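# Place cup carrier flat inside an upright open paper bag

## Task

Get the cup carrier into the paper bag so it rests flat and upright on the bag's floor, with the bag left standing on the table, open, and its rim raised on every side; the result must hold without the robot supporting anything, and at the end both grippers must have released and pulled away.

## Robot and tools

Robot: two arms, left_arm and right_arm, each with six joints and a parallel gripper. All positions are reported in one shared scene frame. Its origin sits on the table surface midway between the arms, +z is up, +x runs out across the table, and left_arm is mounted on the +y side. The names left and right refer to the arms only, not to sides of a camera image. A gripper's fingers extend along its own +z axis and close along its y axis; the reported end_effector_position is the point between the pads, roughly 1 cm short of the fingertips. Reported hand positions can be slightly wrong, especially when an arm is stretched far out.

Tool execute_actions takes "actions", a list holding one action, one wait, or nothing. An empty list, {"actions": []}, commands nothing and just reports the current state. An action is {"rows": [[...]], "steps": N} with N from 1 to 15 control steps (each 1/30 s, default 15). Each row is used for one step; if there are fewer rows than steps, the final row repeats. A wait is {"steps": N} with no rows, N up to 300, counted from the previous result (time spent replying counts toward it). Optional "pictures" (true/false) controls whether camera images come back; by default they do. A call that is rejected sends nothing to the robot.

Each row is a single list of 14 numbers covering both arms, all in [-1, 1], and all 14 must be present even if one arm stays still. Order: left_arm waist, shoulder, elbow, wrist pitch, wrist yaw, wrist roll, opening; then the same seven for right_arm. The six joint entries are offsets, not poses: they are measured from the joint angles printed in the most recent result that listed them (before any such result in the scene, and for later calls within the same reply, from where the arm stands when the action begins). They are not relative to the previous row. Scale: 1.0 equals 1.202 rad for the waist, 1.258 for the shoulder, 1.238 for the elbow, 2.073 for wrist pitch, 2.022 for wrist yaw and for wrist roll. Stated joint ranges (rad): waist -2.618 to 3.054, shoulder 0.000 to 3.142, elbow 0.000 to 3.142, wrist pitch -1.571 to 1.571, wrist yaw -1.571 to 1.571, wrist roll -2.094 to 2.094. Requesting more than 0.036 rad beyond a limit gets the call rejected; actual limits can sit 0.036 rad either way of these, and a command past the real limit is clipped there, sometimes with a "joint sent to its limit" line (which may concern an earlier action still running). No such line does not prove more room exists.

The opening entry is absolute, not an offset: +1 fully open, -1 fully closed. Between the ends, the fingers go to where grip_measured would read the commanded value. To keep hold of something, command below grip_measured: roughly 0.03 lower for a firm grip, less for a light one. Pad force tops out near 50 to 62 N per pad (lower on some grippers), weaker on parts under about 2 mm thick, with a brief harder squeeze at first contact. Each gripper's readings can be off by about 1 mm, consistently.

Motion limits: each step, a joint's target is held within a fixed lead of its measured angle (0.202 rad waist, 0.258 shoulder, 0.238 elbow, 0.573 wrist pitch, 0.522 wrist yaw and roll), so big offsets take several actions. If targets would move a gripper more than 70 mm from where it is, all that arm's targets are pulled back proportionally. Sending zero offsets does not hold still; it steers back to the reference angles and an arm may sag a little each time. To hold an arm, send offsets back to the desired angles in the first call of a reply and zeros in later calls, increasing the aim if a joint keeps falling short.

The simulation keeps running while you think and write; arms continue toward the last commanded target until everything has nearly stopped or a step is HELD, after which only a new action resumes travel. Fingers still opening or closing keep going.

Result lines: a state line `left_arm: …` | `right_arm: …` with end_effector_position (m) and end_effector_quat_wxyz; Joint positions and Joint velocities per arm (six joints in column order in rad and rad/s, then pad gap in m, 0.094 m fully open); grip_measured on the command scale; "joint command not followed" when the clearance check altered or blocked targets on some steps (the rest of the row still ran); HELD marking steps where all or part of a row was not sent; MOTOR HOT from 75 °C; OVER-TEMPERATURE FAULT when an arm is stopped (at 90 °C for 10 s, and at 100 °C the arm and gripper go limp and fall until cooled). Holding loads, even while you think, heats motors.

zoom_image: {"camera": name, "region": [x0, y0, x1, y1]} in pixels of that camera's latest image, origin top-left, at most 504 by 504. Cameras: cam_high (672x504), cam_low (672x504), cam_left_wrist (504x504), cam_right_wrist (504x504), returned in that order.

finished_scene: {"scene": number} ends the current scene irreversibly and reports whether it succeeded; the next task comes in its result. Replying without any tool call ends everything.

Avoid: pushing any rigid object off the table (paper, cloth and film excepted), letting the arms collide or press into each other, dropping or slamming objects, hard shoves, and crushing the bag. Expect occasional brief tugs on held parts or nudges to loose objects. Before finishing, release the carrier, confirm it lies flat and upright inside with the bag open and upright, and move both grippers away.

Each tool is called after "Call:" as a command line: name --argument value for each argument, lists and objects as JSON in quotes; but a table of rows of numbers goes row by row, as --pt "numbers of a row", without its own name.

## Session

Call:
execute_actions --actions '[]'

Scene clock: 0.00 s of 5400.00 s.
left_arm: end_effector_position=(+0.3524, -0.1655, +0.2848) grip_measured=+1.000 end_effector_quat_wxyz=(+0.282, -0.345, +0.750, -0.489) | right_arm: end_effector_position=(+0.5531, -0.2521, +0.1150) grip_measured=+1.000 end_effector_quat_wxyz=(+0.526, -0.006, +0.782, +0.334)
Joint positions: left_arm=[-1.046  1.694  1.439 -0.141 -0.344 -1.619  0.094] | right_arm=[-0.398  2.058  1.05   0.692 -0.766  0.335  0.094]
Joint velocities: left_arm=[ 0.012 -0.002  0.002  0.066 -0.037  0.037  0.   ] | right_arm=[ 0.027  0.007  0.007 -0.066 -0.051 -0.007  0.   ]

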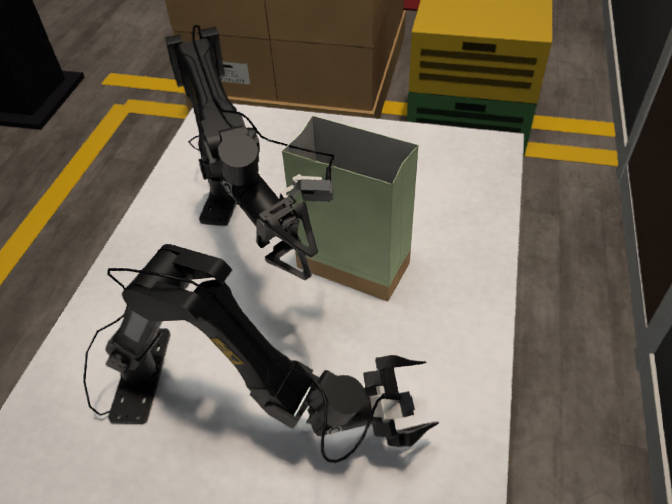

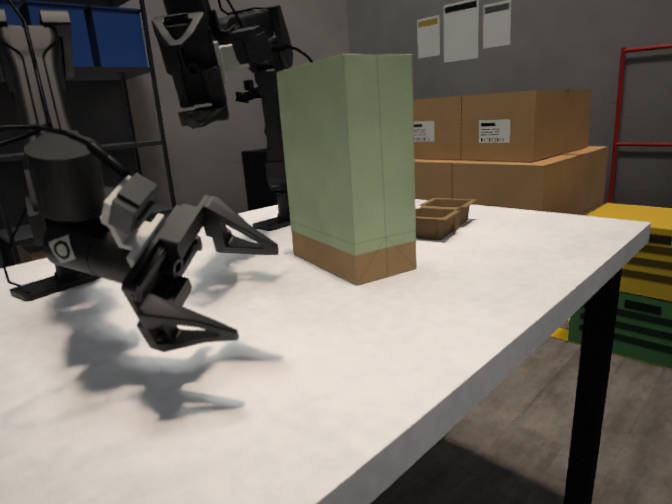

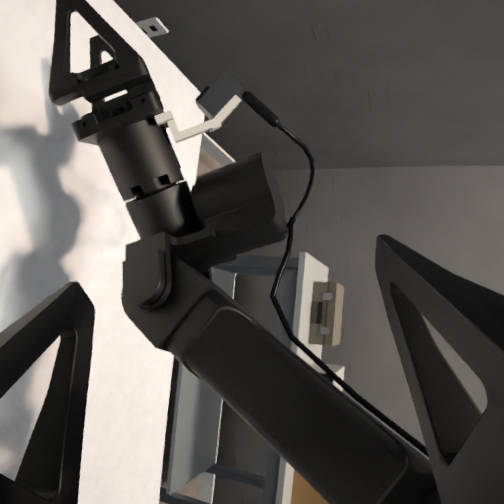

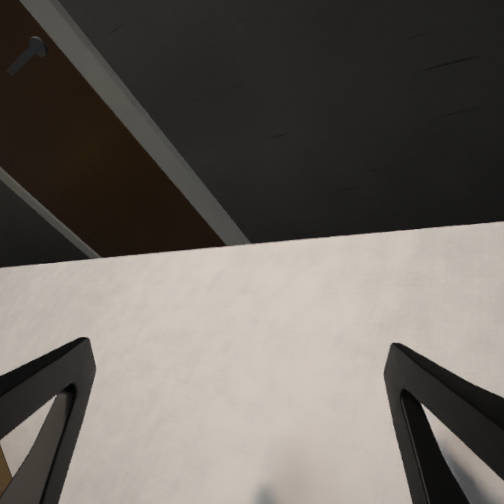

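Call:
execute_actions --actions '[{"rows":[[0,-0.05,0.03,0,0,0,1,0,0,0,0,0,0,1],[0,-0.12,0.07,0,0,0,1,0,0,0,0,0,0,1],[0,-0.2,0.12,-0.05,0.02,0,1,0,0,0,0,0,0,1],[0,-0.28,0.17,-0.1,0.04,0,1,0,0,0,0,0,0,1],[0,-0.36,0.22,-0.2,0.07,0,1,0,0,0,0,0,0,1],[0,-0.44,0.27,-0.3,0.1,0,1,0,0,0,0,0,0,1],[0,-0.52,0.32,-0.4,0.13,0,1,0,0,0,0,0,0,1],[0,-0.63,0.37,-0.56,0.17,0,1,0,0,0,0,0,0,1]],"steps":15}]' --pictures false

Call:
execute_actions --actions '[{"steps":25}]' --pictures false

Call:
execute_actions --actions '[{"rows":[[0.2,0,0,0,0,0.1,1,0,0,0,0,0,0,1],[0.4,0,0,0,0,0.2,1,0,0,0,0,0,0,1],[0.6,0,0,0,0,0.4,1,0,0,0,0,0,0,1],[1,0,0,0,0,0.8,1,0,0,0,0,0,0,1]],"steps":15}]' --pictures false

Call:
execute_actions --actions '[{"steps":45}]'

Scene clock: 35.73 s of 5400.00 s.
left_arm: end_effector_position=(+0.2508, -0.0769, +0.4567) grip_measured=+1.000 end_effector_quat_wxyz=(+0.212, -0.287, +0.746, -0.563) | right_arm: end_effector_position=(+0.5531, -0.2521, +0.1150) grip_measured=+1.000 end_effector_quat_wxyz=(+0.526, -0.006, +0.782, +0.334)
Joint positions: left_arm=[-1.046  1.324  1.727 -0.686 -0.137 -1.619  0.094] | right_arm=[-0.398  2.058  1.05   0.692 -0.766  0.335  0.094]
Joint velocities: left_arm=[-0.002 -1.009  0.686 -1.326  0.432  0.037  0.   ] | right_arm=[-0.022  0.007 -0.012  0.037 -0.022 -0.051  0.   ]
Steps of this call (steps 1 to 90: nothing new was sent; then 32.23 s passed at rest; steps 91 to 105: all 15 steps of this action). Readings (joint positions):
91: left_arm=[-1.046 1.691 1.439 -0.141 -0.344 -1.619] | right_arm=[-0.398 2.058 1.050 0.692 -0.766 0.335]
92: left_arm=[-1.046 1.683 1.439 -0.147 -0.342 -1.619] | right_arm=[-0.398 2.058 1.050 0.692 -0.766 0.335]
94: left_arm=[-1.046 1.652 1.446 -0.178 -0.333 -1.619] | right_arm=[-0.398 2.058 1.050 0.692 -0.766 0.335]
98: left_arm=[-1.046 1.554 1.534 -0.364 -0.262 -1.619] | right_arm=[-0.398 2.058 1.050 0.692 -0.766 0.335]
105: the state above

Scene clock: 36.57 s of 5400.00 s.
left_arm: end_effector_position=(+0.1114, +0.0919, +0.4928) grip_measured=+1.000 end_effector_quat_wxyz=(+0.161, -0.251, +0.762, -0.575) | right_arm: end_effector_position=(+0.5531, -0.2521, +0.1150) grip_measured=+1.000 end_effector_quat_wxyz=(+0.526, -0.006, +0.782, +0.334)
Joint positions: left_arm=[-1.046  0.901  1.899 -1.288 -0.007 -1.619  0.094] | right_arm=[-0.398  2.058  1.05   0.692 -0.766  0.335  0.094]
Joint velocities: left_arm=[ 0.022 -0.017 -0.002 -0.095 -0.037 -0.007  0.   ] | right_arm=[ 0.007  0.007 -0.022  0.007 -0.022 -0.081  0.   ]
Steps of this call (steps 1 to 25: the robot went on to your last target). Readings (joint positions):
1: left_arm=[-1.046 1.287 1.749 -0.730 -0.125 -1.619] | right_arm=[-0.398 2.058 1.050 0.692 -0.766 0.335]
2: left_arm=[-1.046 1.248 1.768 -0.774 -0.114 -1.619] | right_arm=[-0.398 2.058 1.050 0.692 -0.766 0.335]
4: left_arm=[-1.046 1.167 1.796 -0.858 -0.095 -1.619] | right_arm=[-0.398 2.058 1.050 0.692 -0.766 0.335]
8: left_arm=[-1.046 0.999 1.840 -1.022 -0.060 -1.619] | right_arm=[-0.398 2.058 1.050 0.692 -0.766 0.335]
25: the state above

Scene clock: 37.07 s of 5400.00 s.
left_arm: end_effector_position=(+0.1874, +0.2589, +0.4927) grip_measured=+1.000 end_effector_quat_wxyz=(+0.594, -0.165, +0.785, -0.056) | right_arm: end_effector_position=(+0.5531, -0.2521, +0.1150) grip_measured=+1.000 end_effector_quat_wxyz=(+0.526, -0.006, +0.782, +0.334)
Joint positions: left_arm=[ 0.048  0.901  1.899 -1.289 -0.005 -0.303  0.094] | right_arm=[-0.398  2.058  1.05   0.692 -0.766  0.335  0.094]
Joint velocities: left_arm=[ 1.927  0.002 -0.022 -0.051 -0.11   1.941  0.   ] | right_arm=[-0.002  0.002 -0.022  0.037 -0.037 -0.007  0.   ]
Steps of this call (steps 1 to 15: all 15 steps of this action). Readings (joint positions):
1: left_arm=[-1.006 0.901 1.899 -1.289 0.003 -1.591] | right_arm=[-0.398 2.058 1.050 0.692 -0.766 0.335]
2: left_arm=[-0.927 0.901 1.899 -1.289 0.003 -1.529] | right_arm=[-0.398 2.058 1.050 0.692 -0.766 0.335]
4: left_arm=[-0.776 0.901 1.899 -1.289 0.001 -1.341] | right_arm=[-0.398 2.058 1.050 0.692 -0.766 0.335]
8: left_arm=[-0.475 0.901 1.899 -1.289 -0.002 -0.953] | right_arm=[-0.398 2.058 1.050 0.692 -0.766 0.335]
15: the state above

Scene clock: 38.57 s of 5400.00 s.
left_arm: end_effector_position=(+0.1843, +0.2770, +0.4927) grip_measured=+1.000 end_effector_quat_wxyz=(+0.594, -0.090, +0.797, +0.062) | right_arm: end_effector_position=(+0.5531, -0.2521, +0.1150) grip_measured=+1.000 end_effector_quat_wxyz=(+0.526, -0.006, +0.782, +0.334)
Joint positions: left_arm=[ 0.148  0.901  1.899 -1.289 -0.009 -0.01   0.094] | right_arm=[-0.398  2.058  1.05   0.692 -0.766  0.335  0.094]
Joint velocities: left_arm=[-0.012 -0.007  0.007  0.051 -0.051 -0.051  0.   ] | right_arm=[ 0.007  0.002 -0.012 -0.095 -0.007  0.081  0.   ]
Steps of this call (steps 1 to 30: the robot went on to your last target; steps 31 to 45: nothing new was sent). Readings (joint positions):
1: left_arm=[0.099 0.901 1.899 -1.289 -0.007 -0.245] | right_arm=[-0.398 2.058 1.050 0.692 -0.766 0.335]
2: left_arm=[0.126 0.901 1.899 -1.289 -0.009 -0.198] | right_arm=[-0.398 2.058 1.050 0.692 -0.766 0.335]
4: left_arm=[0.145 0.901 1.899 -1.289 -0.009 -0.131] | right_arm=[-0.398 2.058 1.050 0.692 -0.766 0.335]
8: left_arm=[0.148 0.901 1.899 -1.289 -0.009 -0.059] | right_arm=[-0.398 2.058 1.050 0.692 -0.766 0.335]
45: the state above
All arms were judged still, so your last target was given up. Only a new action makes them travel on or press farther. Fingers that are still opening or closing keep moving.

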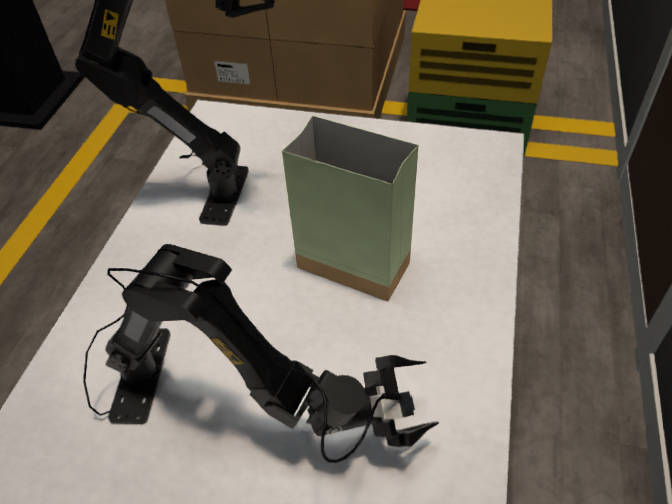

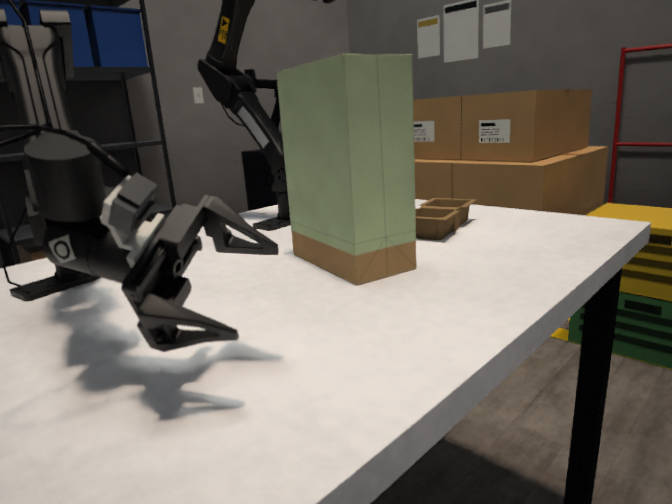

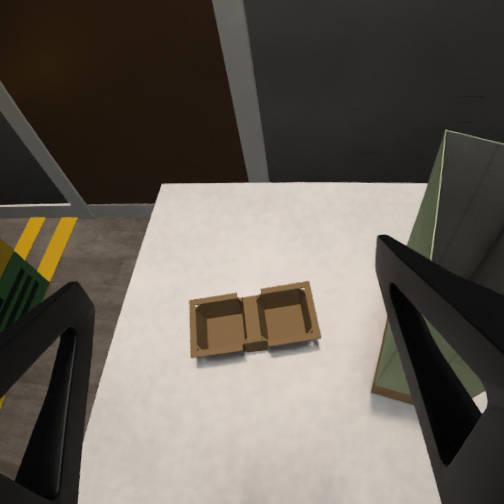

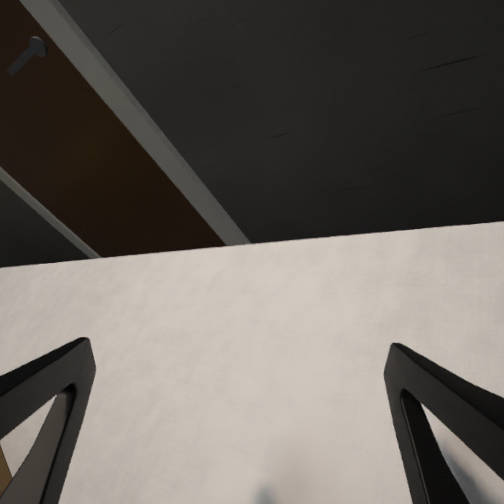

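Call:
execute_actions --actions '[{"rows":[[-0.01,0.06,0.02,0,0,0,0.6,0,0,0,0,0,0,1],[-0.02,0.13,0.04,-0.02,0,-0.02,0.4,0,0,0,0,0,0,1],[-0.03,0.22,0.07,-0.03,0,-0.04,0.3,0,0,0,0,0,0,1],[-0.04,0.31,0.1,-0.04,0,-0.06,0.3,0,0,0,0,0,0,1],[-0.04,0.4,0.13,-0.05,0,-0.08,0.3,0,0,0,0,0,0,1],[-0.04,0.5,0.16,-0.07,0,-0.08,0.3,0,0,0,0,0,0,1],[-0.04,0.6,0.19,-0.09,0,-0.08,0.3,0,0,0,0,0,0,1],[-0.04,0.7,0.22,-0.1,0,-0.08,0.3,0,0,0,0,0,0,1],[-0.04,0.84,0.263,-0.11,0,-0.08,0.3,0,0,0,0,0,0,1]],"steps":15}]' --pictures false

Call:
execute_actions --actions '[{"steps":45}]'

Scene clock: 59.37 s of 5400.00 s.
left_arm: end_effector_position=(+0.4051, +0.3081, +0.3324) grip_measured=+0.302 end_effector_quat_wxyz=(+0.292, -0.148, +0.945, +0.009) | right_arm: end_effector_position=(+0.5531, -0.2521, +0.1150) grip_measured=+1.000 end_effector_quat_wxyz=(+0.526, -0.006, +0.782, +0.334)
Joint positions: left_arm=[ 0.11   1.742  2.187 -1.422 -0.009 -0.138  0.061] | right_arm=[-0.398  2.058  1.05   0.692 -0.766  0.335  0.094]
Joint velocities: left_arm=[-0.012  1.824 -0.017 -0.081  0.007 -0.066  0.001] | right_arm=[ 0.012 -0.002 -0.002 -0.037 -0.022  0.022  0.   ]
Steps of this call (steps 1 to 90: nothing new was sent; then 17.30 s passed at rest; steps 91 to 105: all 15 steps of this action). Readings (joint positions):
91: left_arm=[0.148 0.907 1.901 -1.290 -0.009 -0.010] | right_arm=[-0.398 2.058 1.050 0.692 -0.766 0.335]
92: left_arm=[0.143 0.926 1.915 -1.300 -0.009 -0.014] | right_arm=[-0.398 2.058 1.050 0.692 -0.766 0.335]
94: left_arm=[0.128 1.005 1.967 -1.318 -0.009 -0.036] | right_arm=[-0.398 2.058 1.050 0.692 -0.766 0.335]
98: left_arm=[0.112 1.262 2.092 -1.367 -0.009 -0.099] | right_arm=[-0.398 2.058 1.050 0.692 -0.766 0.335]
105: the state above

Scene clock: 60.87 s of 5400.00 s.
left_arm: end_effector_position=(+0.4230, +0.3112, +0.2422) grip_measured=+0.302 end_effector_quat_wxyz=(+0.150, -0.164, +0.975, +0.005) | right_arm: end_effector_position=(+0.5531, -0.2521, +0.1150) grip_measured=+1.000 end_effector_quat_wxyz=(+0.526, -0.006, +0.782, +0.334)
Joint positions: left_arm=[ 0.11   1.961  2.202 -1.51  -0.009 -0.161  0.061] | right_arm=[-0.398  2.058  1.05   0.692 -0.766  0.335  0.094]
Joint velocities: left_arm=[ 0.002  0.002  0.007 -0.037 -0.022 -0.007 -0.   ] | right_arm=[ 0.012 -0.002  0.007 -0.066 -0.022  0.022  0.   ]
Steps of this call (steps 1 to 30: the robot went on to your last target; steps 31 to 45: nothing new was sent). Readings (joint positions):
1: left_arm=[0.110 1.808 2.189 -1.428 -0.009 -0.141] | right_arm=[-0.398 2.058 1.050 0.692 -0.766 0.335]
2: left_arm=[0.110 1.873 2.190 -1.436 -0.009 -0.145] | right_arm=[-0.398 2.058 1.050 0.692 -0.766 0.335]
4: left_arm=[0.110 1.981 2.190 -1.452 -0.009 -0.151] | right_arm=[-0.398 2.058 1.050 0.692 -0.766 0.335]
8: left_arm=[0.110 2.053 2.190 -1.486 -0.009 -0.157] | right_arm=[-0.398 2.058 1.050 0.692 -0.766 0.335]
45: the state above
All arms were judged still, so your last target was given up. Only a new action makes them travel on or press farther. Fingers that are still opening or closing keep moving.

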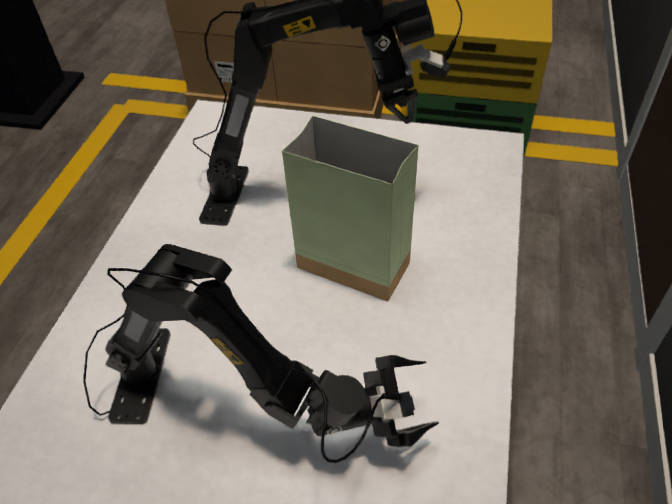

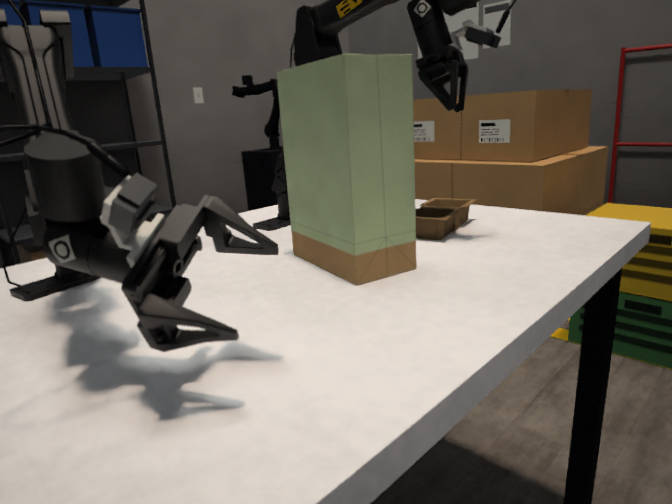

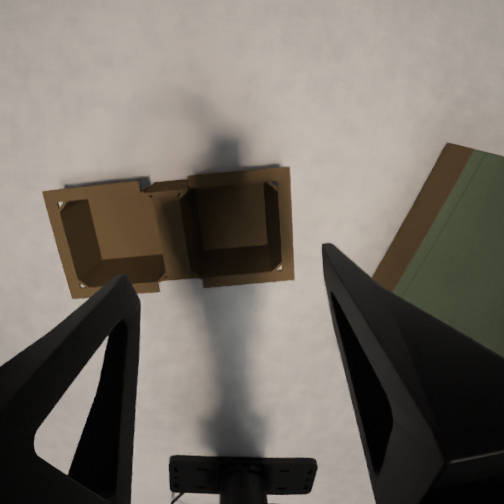

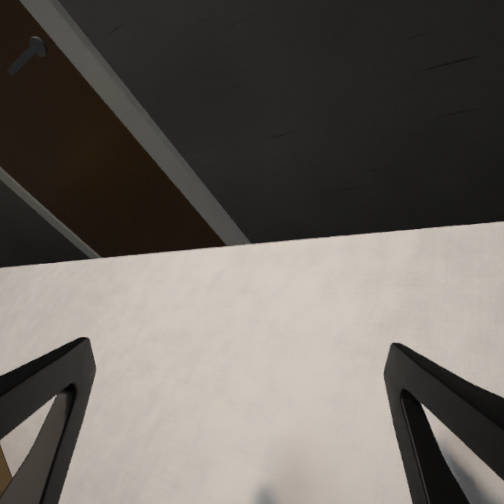

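Call:
execute_actions --actions '[{"rows":[[0.02,0,-0.03,0.01,0,0,0.1,0,0,0,0,0,0,1],[0.04,0.01,-0.06,0.02,0,0,0,0,0,0,0,0,0,1],[0.06,0.02,-0.1,0.03,0,0,0,0,0,0,0,0,0,1],[0.08,0.03,-0.14,0.045,0,0,0,0,0,0,0,0,0,1],[0.092,0.04,-0.18,0.06,0,0,0,0,0,0,0,0,0,1],[0.092,0.05,-0.22,0.075,0,0,0,0,0,0,0,0,0,1],[0.092,0.06,-0.25,0.085,0,0,0,0,0,0,0,0,0,1],[0.092,0.06,-0.283,0.095,0,0,0,0,0,0,0,0,0,1]],"steps":15}]' --pictures false

Call:
execute_actions --actions '[{"steps":20}]'

Scene clock: 76.70 s of 5400.00 s.
left_arm: end_effector_position=(+0.3903, +0.3530, +0.0980) grip_measured=+0.002 end_effector_quat_wxyz=(-0.014, -0.222, +0.975, +0.005) | right_arm: end_effector_position=(+0.5531, -0.2521, +0.1150) grip_measured=+1.000 end_effector_quat_wxyz=(+0.526, -0.006, +0.782, +0.334)
Joint positions: left_arm=[ 0.227  2.086  1.838 -1.349 -0.012 -0.161  0.047] | right_arm=[-0.398  2.058  1.05   0.692 -0.766  0.335  0.094]
Joint velocities: left_arm=[-0.022 -0.081  0.002  0.125 -0.11   0.022 -0.001] | right_arm=[-0.012 -0.012 -0.022 -0.007 -0.051 -0.066  0.   ]
Steps of this call (steps 1 to 90: nothing new was sent; then 12.33 s passed at rest; steps 91 to 105: all 15 steps of this action). Readings (joint positions):
91: left_arm=[0.111 1.961 2.198 -1.508 -0.009 -0.161] | right_arm=[-0.398 2.058 1.050 0.692 -0.766 0.335]
92: left_arm=[0.116 1.960 2.188 -1.502 -0.007 -0.161] | right_arm=[-0.398 2.058 1.050 0.692 -0.766 0.335]
94: left_arm=[0.143 1.960 2.135 -1.475 -0.003 -0.161] | right_arm=[-0.398 2.058 1.050 0.692 -0.766 0.335]
98: left_arm=[0.219 1.995 1.951 -1.396 -0.008 -0.161] | right_arm=[-0.398 2.058 1.050 0.692 -0.766 0.335]
105: the state above

Scene clock: 77.37 s of 5400.00 s.
left_arm: end_effector_position=(+0.3958, +0.3545, +0.1104) grip_measured=+0.002 end_effector_quat_wxyz=(+0.013, -0.222, +0.975, +0.007) | right_arm: end_effector_position=(+0.5531, -0.2521, +0.1150) grip_measured=+1.000 end_effector_quat_wxyz=(+0.526, -0.006, +0.782, +0.334)
Joint positions: left_arm=[ 0.227  2.053  1.838 -1.328 -0.012 -0.161  0.047] | right_arm=[-0.398  2.058  1.05   0.692 -0.766  0.335  0.094]
Joint velocities: left_arm=[ 0.002 -0.007 -0.022 -0.007 -0.051  0.037 -0.   ] | right_arm=[ 0.012  0.012 -0.012  0.022 -0.007  0.037  0.   ]
Steps of this call (steps 1 to 20: the robot went on to your last target). Readings (joint positions):
1: left_arm=[0.227 2.080 1.838 -1.344 -0.012 -0.161] | right_arm=[-0.398 2.058 1.050 0.692 -0.766 0.335]
2: left_arm=[0.227 2.074 1.838 -1.340 -0.012 -0.161] | right_arm=[-0.398 2.058 1.050 0.692 -0.766 0.335]
4: left_arm=[0.227 2.062 1.838 -1.335 -0.012 -0.161] | right_arm=[-0.398 2.058 1.050 0.692 -0.766 0.335]
8: left_arm=[0.227 2.053 1.838 -1.331 -0.012 -0.161] | right_arm=[-0.398 2.058 1.050 0.692 -0.766 0.335]
20: the state above

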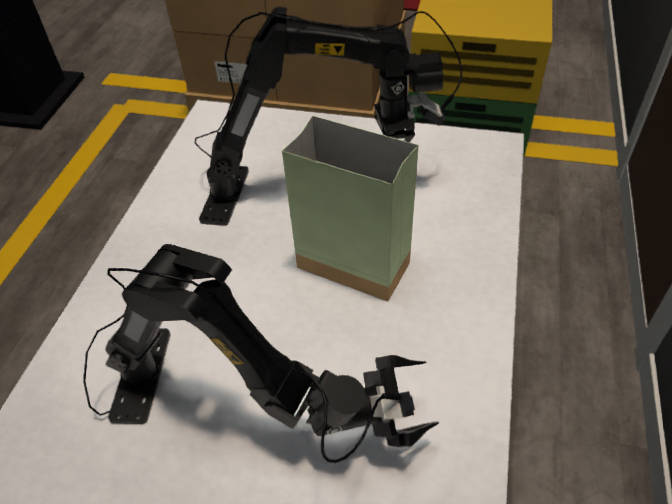

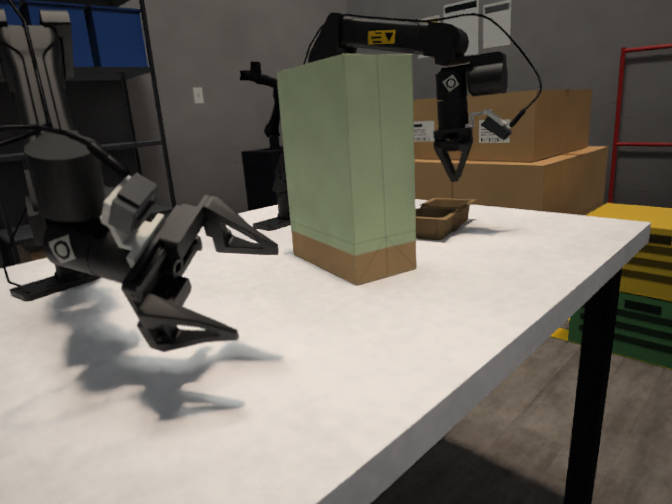

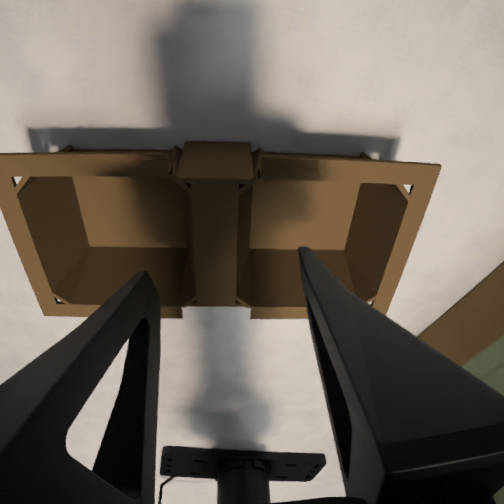

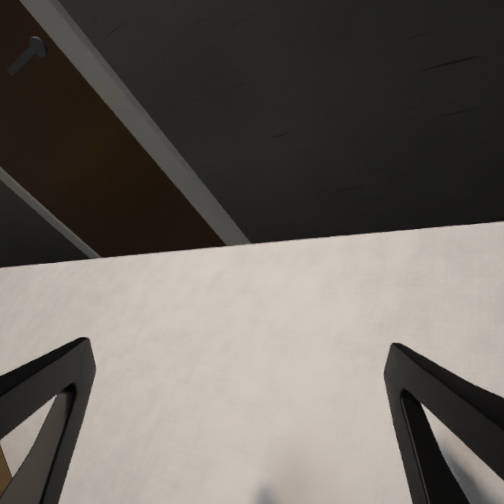

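Call:
execute_actions --actions '[{"rows":[[0.01,0,-0.02,0.01,0,0,0,0,0,0,0,0,0,1],[0.012,0,-0.05,0.03,0,0,0,0,0,0,0,0,0,1],[0.012,0,-0.08,0.045,0,0,0,0,0,0,0,0,0,1],[0.012,0,-0.11,0.065,0,0,0,0,0,0,0,0,0,1],[0.012,0,-0.14,0.08,0,0,0,0,0,0,0,0,0,1],[0.012,0,-0.17,0.1,0,0,0,0,0,0,0,0,0,1],[0.012,0,-0.2,0.12,0,0,0,0,0,0,0,0,0,1],[0.012,0,-0.233,0.138,0,0,0,0,0,0,0,0,0,1]],"steps":15}]' --pictures false

Call:
execute_actions --actions '[{"steps":15}]'

Scene clock: 91.80 s of 5400.00 s.
left_arm: end_effector_position=(+0.3720, +0.3507, +0.0304) grip_measured=+0.002 end_effector_quat_wxyz=(-0.024, -0.226, +0.974, +0.005) | right_arm: end_effector_position=(+0.5531, -0.2521, +0.1150) grip_measured=+1.000 end_effector_quat_wxyz=(+0.526, -0.006, +0.782, +0.334)
Joint positions: left_arm=[ 0.235  2.074  1.548 -1.092 -0.012 -0.161  0.047] | right_arm=[-0.398  2.058  1.05   0.692 -0.766  0.335  0.094]
Joint velocities: left_arm=[ 0.012 -0.037 -0.012  0.315 -0.022 -0.007 -0.   ] | right_arm=[-0.007  0.017 -0.017  0.007 -0.051  0.037  0.   ]
Steps of this call (steps 1 to 15: the robot went on to your last target; steps 16 to 90: nothing new was sent; then 10.93 s passed at rest; steps 91 to 105: all 15 steps of this action). Readings (joint positions):
91: left_arm=[0.227 2.053 1.838 -1.328 -0.012 -0.161] | right_arm=[-0.398 2.058 1.050 0.692 -0.766 0.335]
92: left_arm=[0.228 2.053 1.830 -1.318 -0.012 -0.161] | right_arm=[-0.398 2.058 1.050 0.692 -0.766 0.335]
94: left_arm=[0.231 2.048 1.787 -1.280 -0.012 -0.161] | right_arm=[-0.398 2.058 1.050 0.692 -0.766 0.335]
98: left_arm=[0.235 2.049 1.633 -1.173 -0.012 -0.161] | right_arm=[-0.398 2.058 1.050 0.692 -0.766 0.335]
105: the state above

Scene clock: 92.30 s of 5400.00 s.
left_arm: end_effector_position=(+0.3799, +0.3531, +0.0307) grip_measured=+0.002 end_effector_quat_wxyz=(-0.007, -0.226, +0.974, +0.006) | right_arm: end_effector_position=(+0.5531, -0.2521, +0.1150) grip_measured=+1.000 end_effector_quat_wxyz=(+0.526, -0.006, +0.782, +0.334)
Joint positions: left_arm=[ 0.235  2.073  1.548 -1.059 -0.012 -0.161  0.047] | right_arm=[-0.398  2.058  1.05   0.692 -0.766  0.335  0.094]
Joint velocities: left_arm=[-0.002 -0.017 -0.007 -0.066 -0.051 -0.007  0.   ] | right_arm=[ 0.007  0.007  0.002 -0.037  0.007 -0.007  0.   ]
Steps of this call (steps 1 to 15: the robot went on to your last target). Readings (joint positions):
1: left_arm=[0.235 2.073 1.548 -1.083 -0.012 -0.161] | right_arm=[-0.398 2.058 1.050 0.692 -0.766 0.335]
2: left_arm=[0.235 2.073 1.548 -1.077 -0.012 -0.161] | right_arm=[-0.398 2.058 1.050 0.692 -0.766 0.335]
4: left_arm=[0.235 2.073 1.548 -1.069 -0.012 -0.161] | right_arm=[-0.398 2.058 1.050 0.692 -0.766 0.335]
8: left_arm=[0.235 2.073 1.548 -1.062 -0.012 -0.161] | right_arm=[-0.398 2.058 1.050 0.692 -0.766 0.335]
15: the state above

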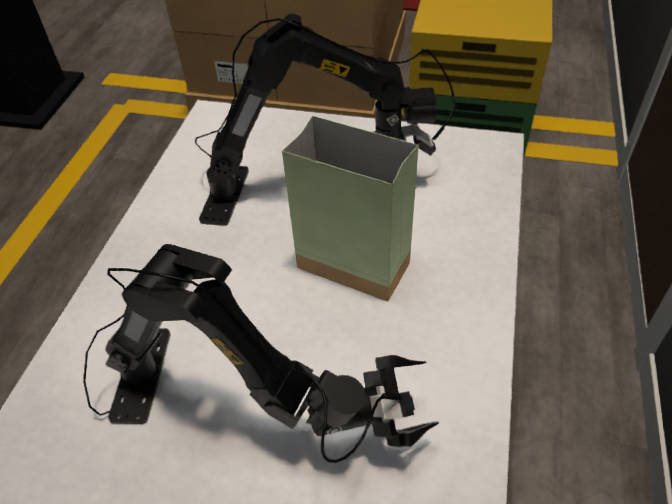

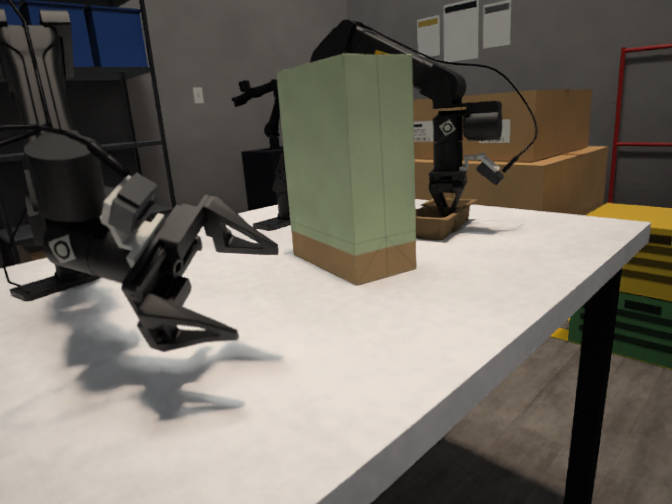

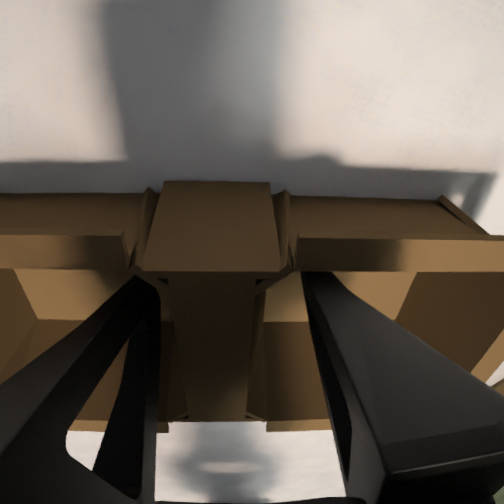

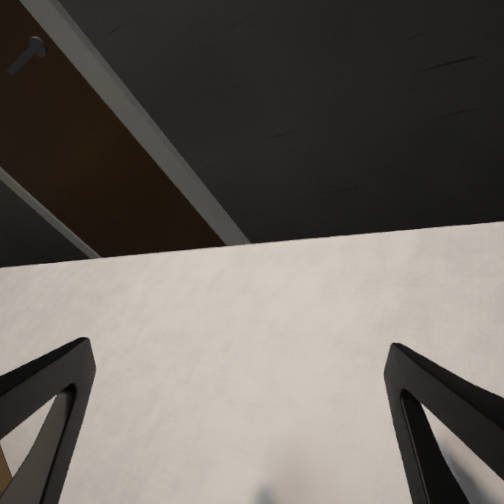

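Call:
execute_actions --actions '[{"rows":[[0,-0.015,0,0,0,0,0,0,0,0,0,0,0,1],[0,-0.03,-0.015,0,0,0,0,0,0,0,0,0,0,1],[0.01,-0.045,-0.03,0.01,0,0,0,0,0,0,0,0,0,1],[0.01,-0.06,-0.05,0.015,0,0,0,0,0,0,0,0,0,1],[0.01,-0.075,-0.07,0.02,0,0,0,0,0,0,0,0,0,1],[0.01,-0.087,-0.085,0.027,0,0,0,0,0,0,0,0,0,1],[0.01,-0.09,-0.095,0.027,0,0,0,0,0,0,0,0,0,1]],"steps":15}]'

Scene clock: 102.30 s of 5400.00 s.
left_arm: end_effector_position=(+0.3649, +0.3506, +0.0410) grip_measured=+0.002 end_effector_quat_wxyz=(+0.009, -0.229, +0.973, +0.007) | right_arm: end_effector_position=(+0.5531, -0.2521, +0.1150) grip_measured=+1.000 end_effector_quat_wxyz=(+0.526, -0.006, +0.782, +0.334)
Joint positions: left_arm=[ 0.24   1.976  1.447 -1.023 -0.012 -0.161  0.047] | right_arm=[-0.398  2.058  1.05   0.692 -0.766  0.335  0.094]
Joint velocities: left_arm=[-0.002 -0.017 -0.007  0.051  0.007 -0.007 -0.   ] | right_arm=[-0.002 -0.002 -0.002  0.037  0.037 -0.022  0.   ]
Steps of this call (steps 1 to 15: the robot went on to your last target; steps 16 to 90: nothing new was sent; then 6.50 s passed at rest; steps 91 to 105: all 15 steps of this action). Readings (joint positions):
91: left_arm=[0.235 2.073 1.548 -1.059 -0.012 -0.161] | right_arm=[-0.398 2.058 1.050 0.692 -0.766 0.335]
92: left_arm=[0.235 2.072 1.548 -1.059 -0.012 -0.161] | right_arm=[-0.398 2.058 1.050 0.692 -0.766 0.335]
94: left_arm=[0.236 2.057 1.530 -1.047 -0.012 -0.161] | right_arm=[-0.398 2.058 1.050 0.692 -0.766 0.335]
98: left_arm=[0.239 1.992 1.458 -1.032 -0.012 -0.161] | right_arm=[-0.398 2.058 1.050 0.692 -0.766 0.335]
105: the state above

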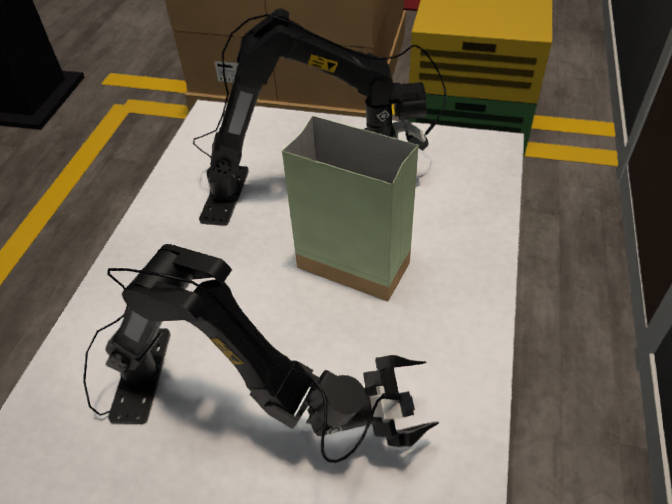

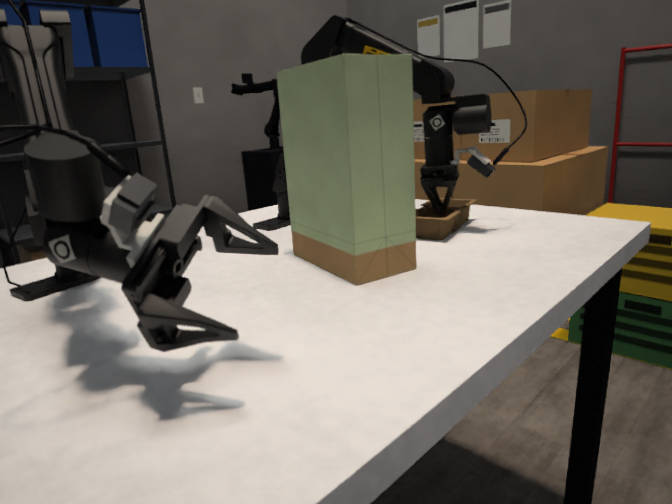

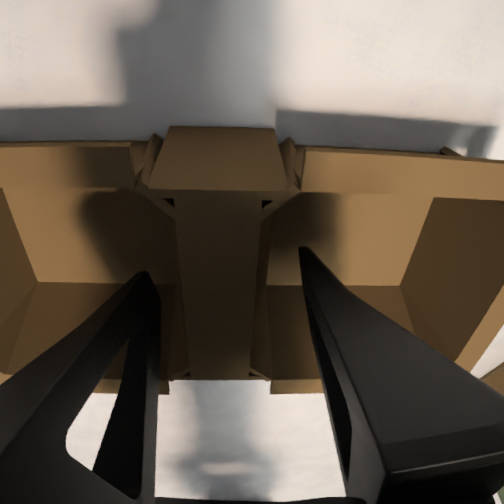

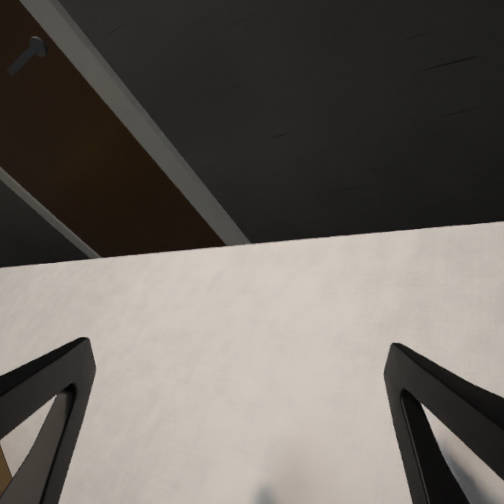

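Call:
execute_actions --actions '[{"rows":[[0,0.01,0,0,0,0,0,0,0,0,0,0,0,1],[0,0.02,0,0,0,0,0,0,0,0,0,0,0,1],[0,0.02,0,0,0,0,0,0,0,0,0,0,0,1],[0,0.02,0,0,0,0,0,0,0,0,0,0,0,1],[0,0.02,0,0,0,0,-0.1,0,0,0,0,0,0,1],[0,0.02,0,0,0,0,-0.2,0,0,0,0,0,0,1],[0,0.02,0,0,0,0,-0.3,0,0,0,0,0,0,1],[0,0.02,0,0,0,0,-0.36,0,0,0,0,0,0,1],[0,0.02,0,0,0,0,-0.42,0,0,0,0,0,0,1],[0,0.02,0,0,0,0,-0.48,0,0,0,0,0,0,1]],"steps":15}]'

Scene clock: 110.93 s of 5400.00 s.
left_arm: end_effector_position=(+0.3640, +0.3504, +0.0318) grip_measured=-0.420 end_effector_quat_wxyz=(-0.002, -0.228, +0.974, +0.006) | right_arm: end_effector_position=(+0.5531, -0.2521, +0.1150) grip_measured=+1.000 end_effector_quat_wxyz=(+0.526, -0.006, +0.782, +0.334)
Joint positions: left_arm=[ 0.24   2.003  1.447 -1.018 -0.013 -0.161  0.027] | right_arm=[-0.398  2.058  1.05   0.692 -0.766  0.335  0.094]
Joint velocities: left_arm=[-0.002 -0.007 -0.002 -0.051  0.022 -0.037 -0.001] | right_arm=[ 0.022 -0.012 -0.002  0.022 -0.007 -0.095  0.   ]
Steps of this call (steps 1 to 15: the robot went on to your last target; steps 16 to 90: nothing new was sent; then 5.13 s passed at rest; steps 91 to 105: all 15 steps of this action). Readings (joint positions):
91: left_arm=[0.240 1.977 1.447 -1.018 -0.012 -0.161] | right_arm=[-0.398 2.058 1.050 0.692 -0.766 0.335]
92: left_arm=[0.240 1.979 1.447 -1.018 -0.012 -0.161] | right_arm=[-0.398 2.058 1.050 0.692 -0.766 0.335]
94: left_arm=[0.240 1.988 1.447 -1.018 -0.012 -0.161] | right_arm=[-0.398 2.058 1.050 0.692 -0.766 0.335]
98: left_arm=[0.240 2.002 1.447 -1.018 -0.013 -0.161] | right_arm=[-0.398 2.058 1.050 0.692 -0.766 0.335]
105: the state above

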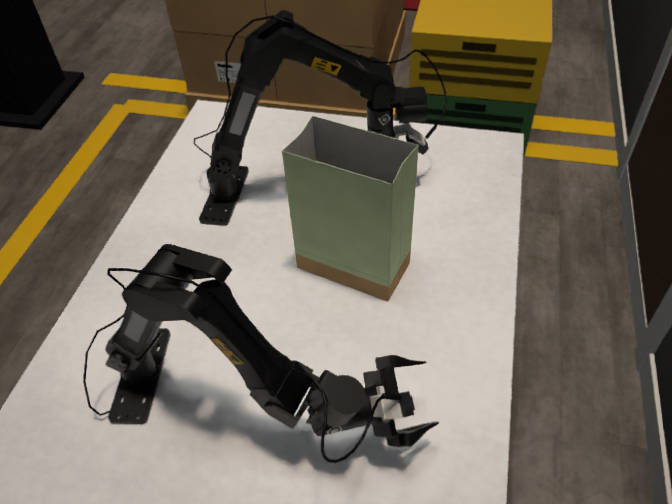

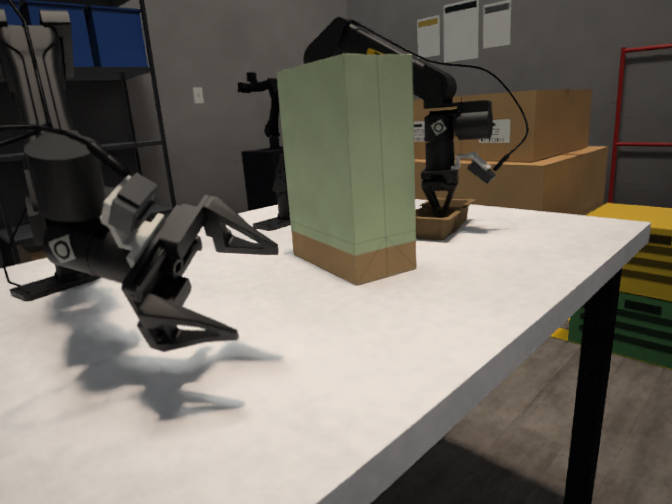

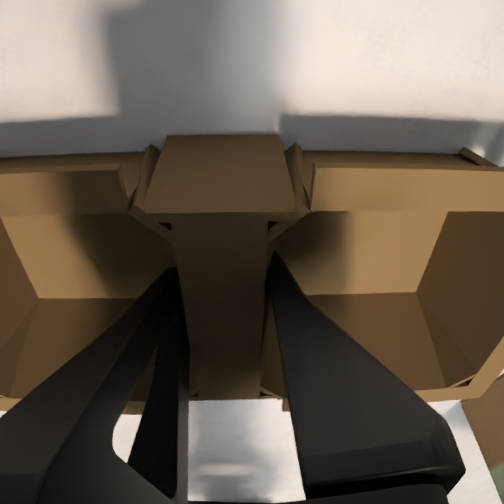

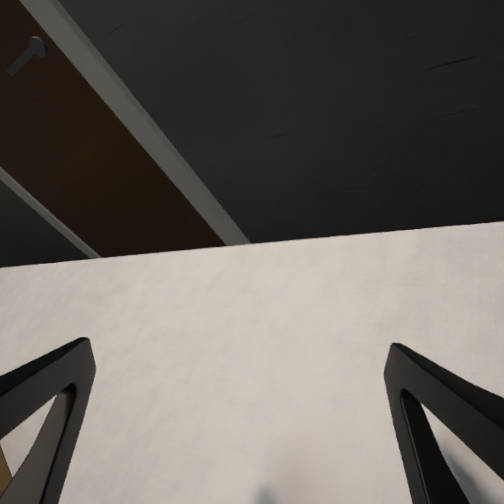

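Call:
execute_actions --actions '[{"rows":[[0,-0.02,0.01,0,0,0,-0.48,0,0,0,0,0,0,1],[0,-0.04,0.03,-0.01,0,0,-0.48,0,0,0,0,0,0,1],[0.01,-0.07,0.05,-0.02,0,0,-0.48,0,0,0,0,0,0,1],[0.03,-0.1,0.08,-0.04,0,0,-0.48,0,0,0,0,0,0,1],[0.05,-0.13,0.12,-0.06,0,0,-0.48,0,0,0,0,0,0,1],[0.07,-0.16,0.16,-0.08,0,0,-0.48,0,0,0,0,0,0,1],[0.09,-0.19,0.2,-0.1,0,0,-0.48,0,0,0,0,0,0,1],[0.11,-0.22,0.24,-0.12,0,0,-0.48,0,0,0,0,0,0,1],[0.12,-0.25,0.28,-0.14,0,0,-0.48,0,0,0,0,0,0,1],[0.12,-0.28,0.32,-0.16,0,0,-0.48,0,0,0,0,0,0,1],[0.12,-0.3,0.36,-0.18,0,0,-0.48,0,0,0,0,0,0,1],[0.12,-0.32,0.4,-0.2,0,0,-0.48,0,0,0,0,0,0,1],[0.12,-0.32,0.45,-0.23,0,0,-0.48,0,0,0,0,0,0,1]],"steps":15}]' --pictures false

Call:
execute_actions --actions '[{"steps":15}]' --pictures false

Call:
execute_actions --actions '[{"rows":[[0,0,0.04,0,0,-0.04,-0.48,0,0,0,0,0,0,1],[0,0,0.08,0,0,-0.09,-0.48,0,0,0,0,0,0,1],[0,0,0.13,0,0,-0.14,-0.48,0,0,0,0,0,0,1],[0,0,0.18,0,0,-0.2,-0.48,0,0,0,0,0,0,1],[0,0,0.23,0,0,-0.26,-0.48,0,0,0,0,0,0,1],[0,0,0.28,0,0,-0.32,-0.48,0,0,0,0,0,0,1],[0,0,0.33,0,0,-0.38,-0.48,0,0,0,0,0,0,1],[0,0,0.38,0,0,-0.44,-0.48,0,0,0,0,0,0,1],[0,0,0.43,0,0,-0.5,-0.48,0,0,0,0,0,0,1],[0,0,0.48,0,0,-0.56,-0.48,0,0,0,0,0,0,1],[0,0,0.5,0,0,-0.64,-0.48,0,0,0,0,0,0,1]],"steps":15}]' --pictures false

Call:
execute_actions --actions '[{"steps":25}]'

Scene clock: 140.37 s of 5400.00 s.
left_arm: end_effector_position=(+0.3648, +0.4013, +0.2215) grip_measured=-0.420 end_effector_quat_wxyz=(+0.179, -0.285, +0.941, +0.030) | right_arm: end_effector_position=(+0.5531, -0.2521, +0.1150) grip_measured=+1.000 end_effector_quat_wxyz=(+0.526, -0.006, +0.782, +0.334)
Joint positions: left_arm=[ 0.366  1.719  1.776 -1.262 -0.012 -0.161  0.027] | right_arm=[-0.398  2.058  1.05   0.692 -0.766  0.335  0.094]
Joint velocities: left_arm=[ 0.144 -0.637  1.219 -0.872  0.022 -0.051  0.001] | right_arm=[-0.027 -0.012  0.002 -0.007  0.022  0.022  0.   ]
Steps of this call (steps 1 to 15: the robot went on to your last target; steps 16 to 90: nothing new was sent; then 25.93 s passed at rest; steps 91 to 105: all 15 steps of this action). Readings (joint positions):
91: left_arm=[0.240 2.003 1.447 -1.018 -0.013 -0.161] | right_arm=[-0.398 2.058 1.050 0.692 -0.766 0.335]
92: left_arm=[0.240 2.000 1.447 -1.019 -0.013 -0.161] | right_arm=[-0.398 2.058 1.050 0.692 -0.766 0.335]
94: left_arm=[0.243 1.982 1.456 -1.040 -0.012 -0.161] | right_arm=[-0.398 2.058 1.050 0.692 -0.766 0.335]
98: left_arm=[0.286 1.902 1.545 -1.112 -0.010 -0.161] | right_arm=[-0.398 2.058 1.050 0.692 -0.766 0.335]
105: the state above

Scene clock: 140.87 s of 5400.00 s.
left_arm: end_effector_position=(+0.3247, +0.3876, +0.3133) grip_measured=-0.420 end_effector_quat_wxyz=(+0.238, -0.287, +0.927, +0.039) | right_arm: end_effector_position=(+0.5531, -0.2521, +0.1150) grip_measured=+1.000 end_effector_quat_wxyz=(+0.526, -0.006, +0.782, +0.334)
Joint positions: left_arm=[ 0.378  1.601  1.999 -1.482 -0.012 -0.161  0.027] | right_arm=[-0.398  2.058  1.05   0.692 -0.766  0.335  0.094]
Joint velocities: left_arm=[ 0.002  0.125 -0.002 -0.081 -0.022  0.022  0.   ] | right_arm=[ 0.007  0.002  0.007 -0.066 -0.081  0.007  0.   ]
Steps of this call (steps 1 to 15: the robot went on to your last target). Readings (joint positions):
1: left_arm=[0.370 1.698 1.820 -1.291 -0.012 -0.161] | right_arm=[-0.398 2.058 1.050 0.692 -0.766 0.335]
2: left_arm=[0.373 1.678 1.867 -1.319 -0.012 -0.161] | right_arm=[-0.398 2.058 1.050 0.692 -0.766 0.335]
4: left_arm=[0.376 1.637 1.946 -1.367 -0.012 -0.161] | right_arm=[-0.398 2.058 1.050 0.692 -0.766 0.335]
8: left_arm=[0.378 1.572 1.999 -1.429 -0.012 -0.161] | right_arm=[-0.398 2.058 1.050 0.692 -0.766 0.335]
15: the state above

Scene clock: 141.37 s of 5400.00 s.
left_arm: end_effector_position=(+0.3070, +0.3794, +0.5111) grip_measured=-0.418 end_effector_quat_wxyz=(-0.490, +0.625, -0.576, +0.193) | right_arm: end_effector_position=(+0.5531, -0.2521, +0.1150) grip_measured=+1.000 end_effector_quat_wxyz=(+0.526, -0.006, +0.782, +0.334)
Joint positions: left_arm=[ 0.378  1.59   2.6   -1.471 -0.012 -1.207  0.027] | right_arm=[-0.398  2.058  1.05   0.692 -0.766  0.335  0.094]
Joint velocities: left_arm=[-0.017 -0.369  0.286 -0.081 -0.081 -1.692 -0.001] | right_arm=[-0.007  0.002 -0.022  0.007 -0.007 -0.022  0.   ]
Steps of this call (steps 1 to 15: all 15 steps of this action). Readings (joint positions):
1: left_arm=[0.378 1.603 1.999 -1.483 -0.012 -0.172] | right_arm=[-0.398 2.058 1.050 0.692 -0.766 0.335]
2: left_arm=[0.378 1.608 2.009 -1.489 -0.012 -0.199] | right_arm=[-0.398 2.058 1.050 0.692 -0.766 0.335]
4: left_arm=[0.378 1.627 2.078 -1.503 -0.012 -0.299] | right_arm=[-0.398 2.058 1.050 0.692 -0.766 0.335]
8: left_arm=[0.378 1.641 2.304 -1.497 -0.012 -0.612] | right_arm=[-0.398 2.058 1.050 0.692 -0.766 0.335]
15: the state above

Scene clock: 142.20 s of 5400.00 s.
left_arm: end_effector_position=(+0.3086, +0.3801, +0.5091) grip_measured=-0.418 end_effector_quat_wxyz=(-0.459, +0.693, -0.497, +0.250) | right_arm: end_effector_position=(+0.5531, -0.2521, +0.1150) grip_measured=+1.000 end_effector_quat_wxyz=(+0.526, -0.006, +0.782, +0.334)
Joint positions: left_arm=[ 0.378  1.601  2.611 -1.481 -0.012 -1.453  0.027] | right_arm=[-0.398  2.058  1.05   0.692 -0.766  0.335  0.094]
Joint velocities: left_arm=[ 0.002 -0.002  0.002  0.022 -0.007  0.022  0.   ] | right_arm=[-0.017  0.012 -0.017  0.051 -0.007  0.007  0.   ]
Steps of this call (steps 1 to 25: the robot went on to your last target). Readings (joint positions):
1: left_arm=[0.378 1.580 2.607 -1.471 -0.012 -1.257] | right_arm=[-0.398 2.058 1.050 0.692 -0.766 0.335]
2: left_arm=[0.378 1.574 2.610 -1.471 -0.012 -1.297] | right_arm=[-0.398 2.058 1.050 0.692 -0.766 0.335]
4: left_arm=[0.378 1.573 2.611 -1.471 -0.012 -1.354] | right_arm=[-0.398 2.058 1.050 0.692 -0.766 0.335]
8: left_arm=[0.378 1.591 2.611 -1.477 -0.012 -1.413] | right_arm=[-0.398 2.058 1.050 0.692 -0.766 0.335]
25: the state above

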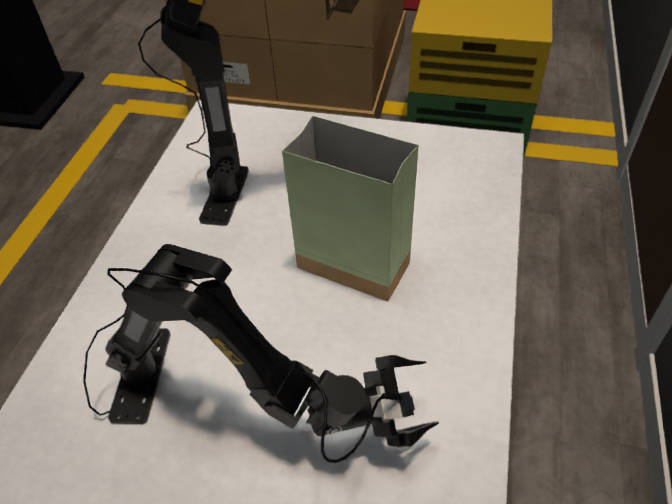

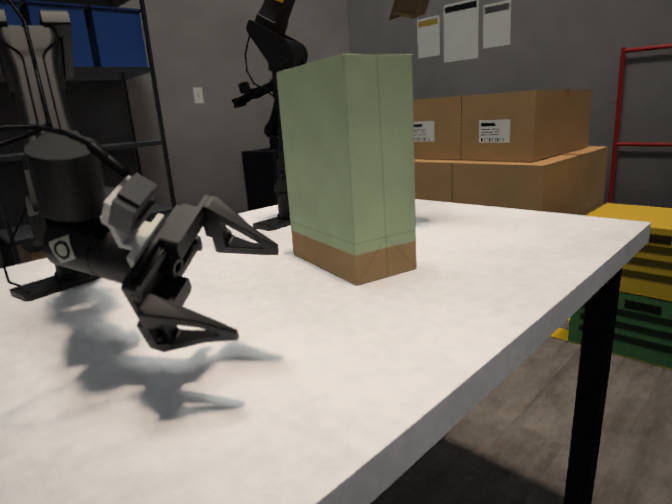

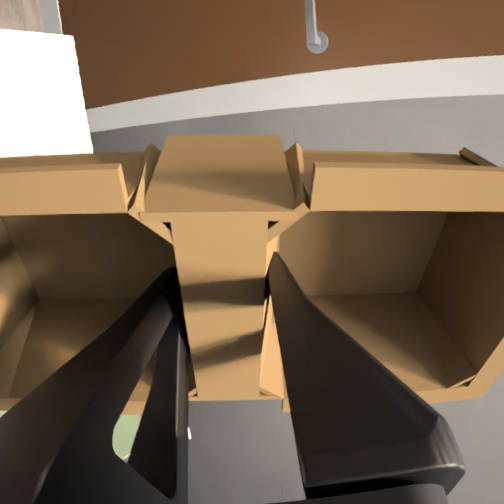

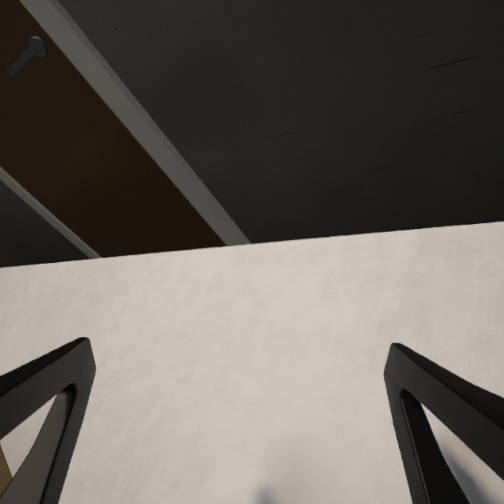

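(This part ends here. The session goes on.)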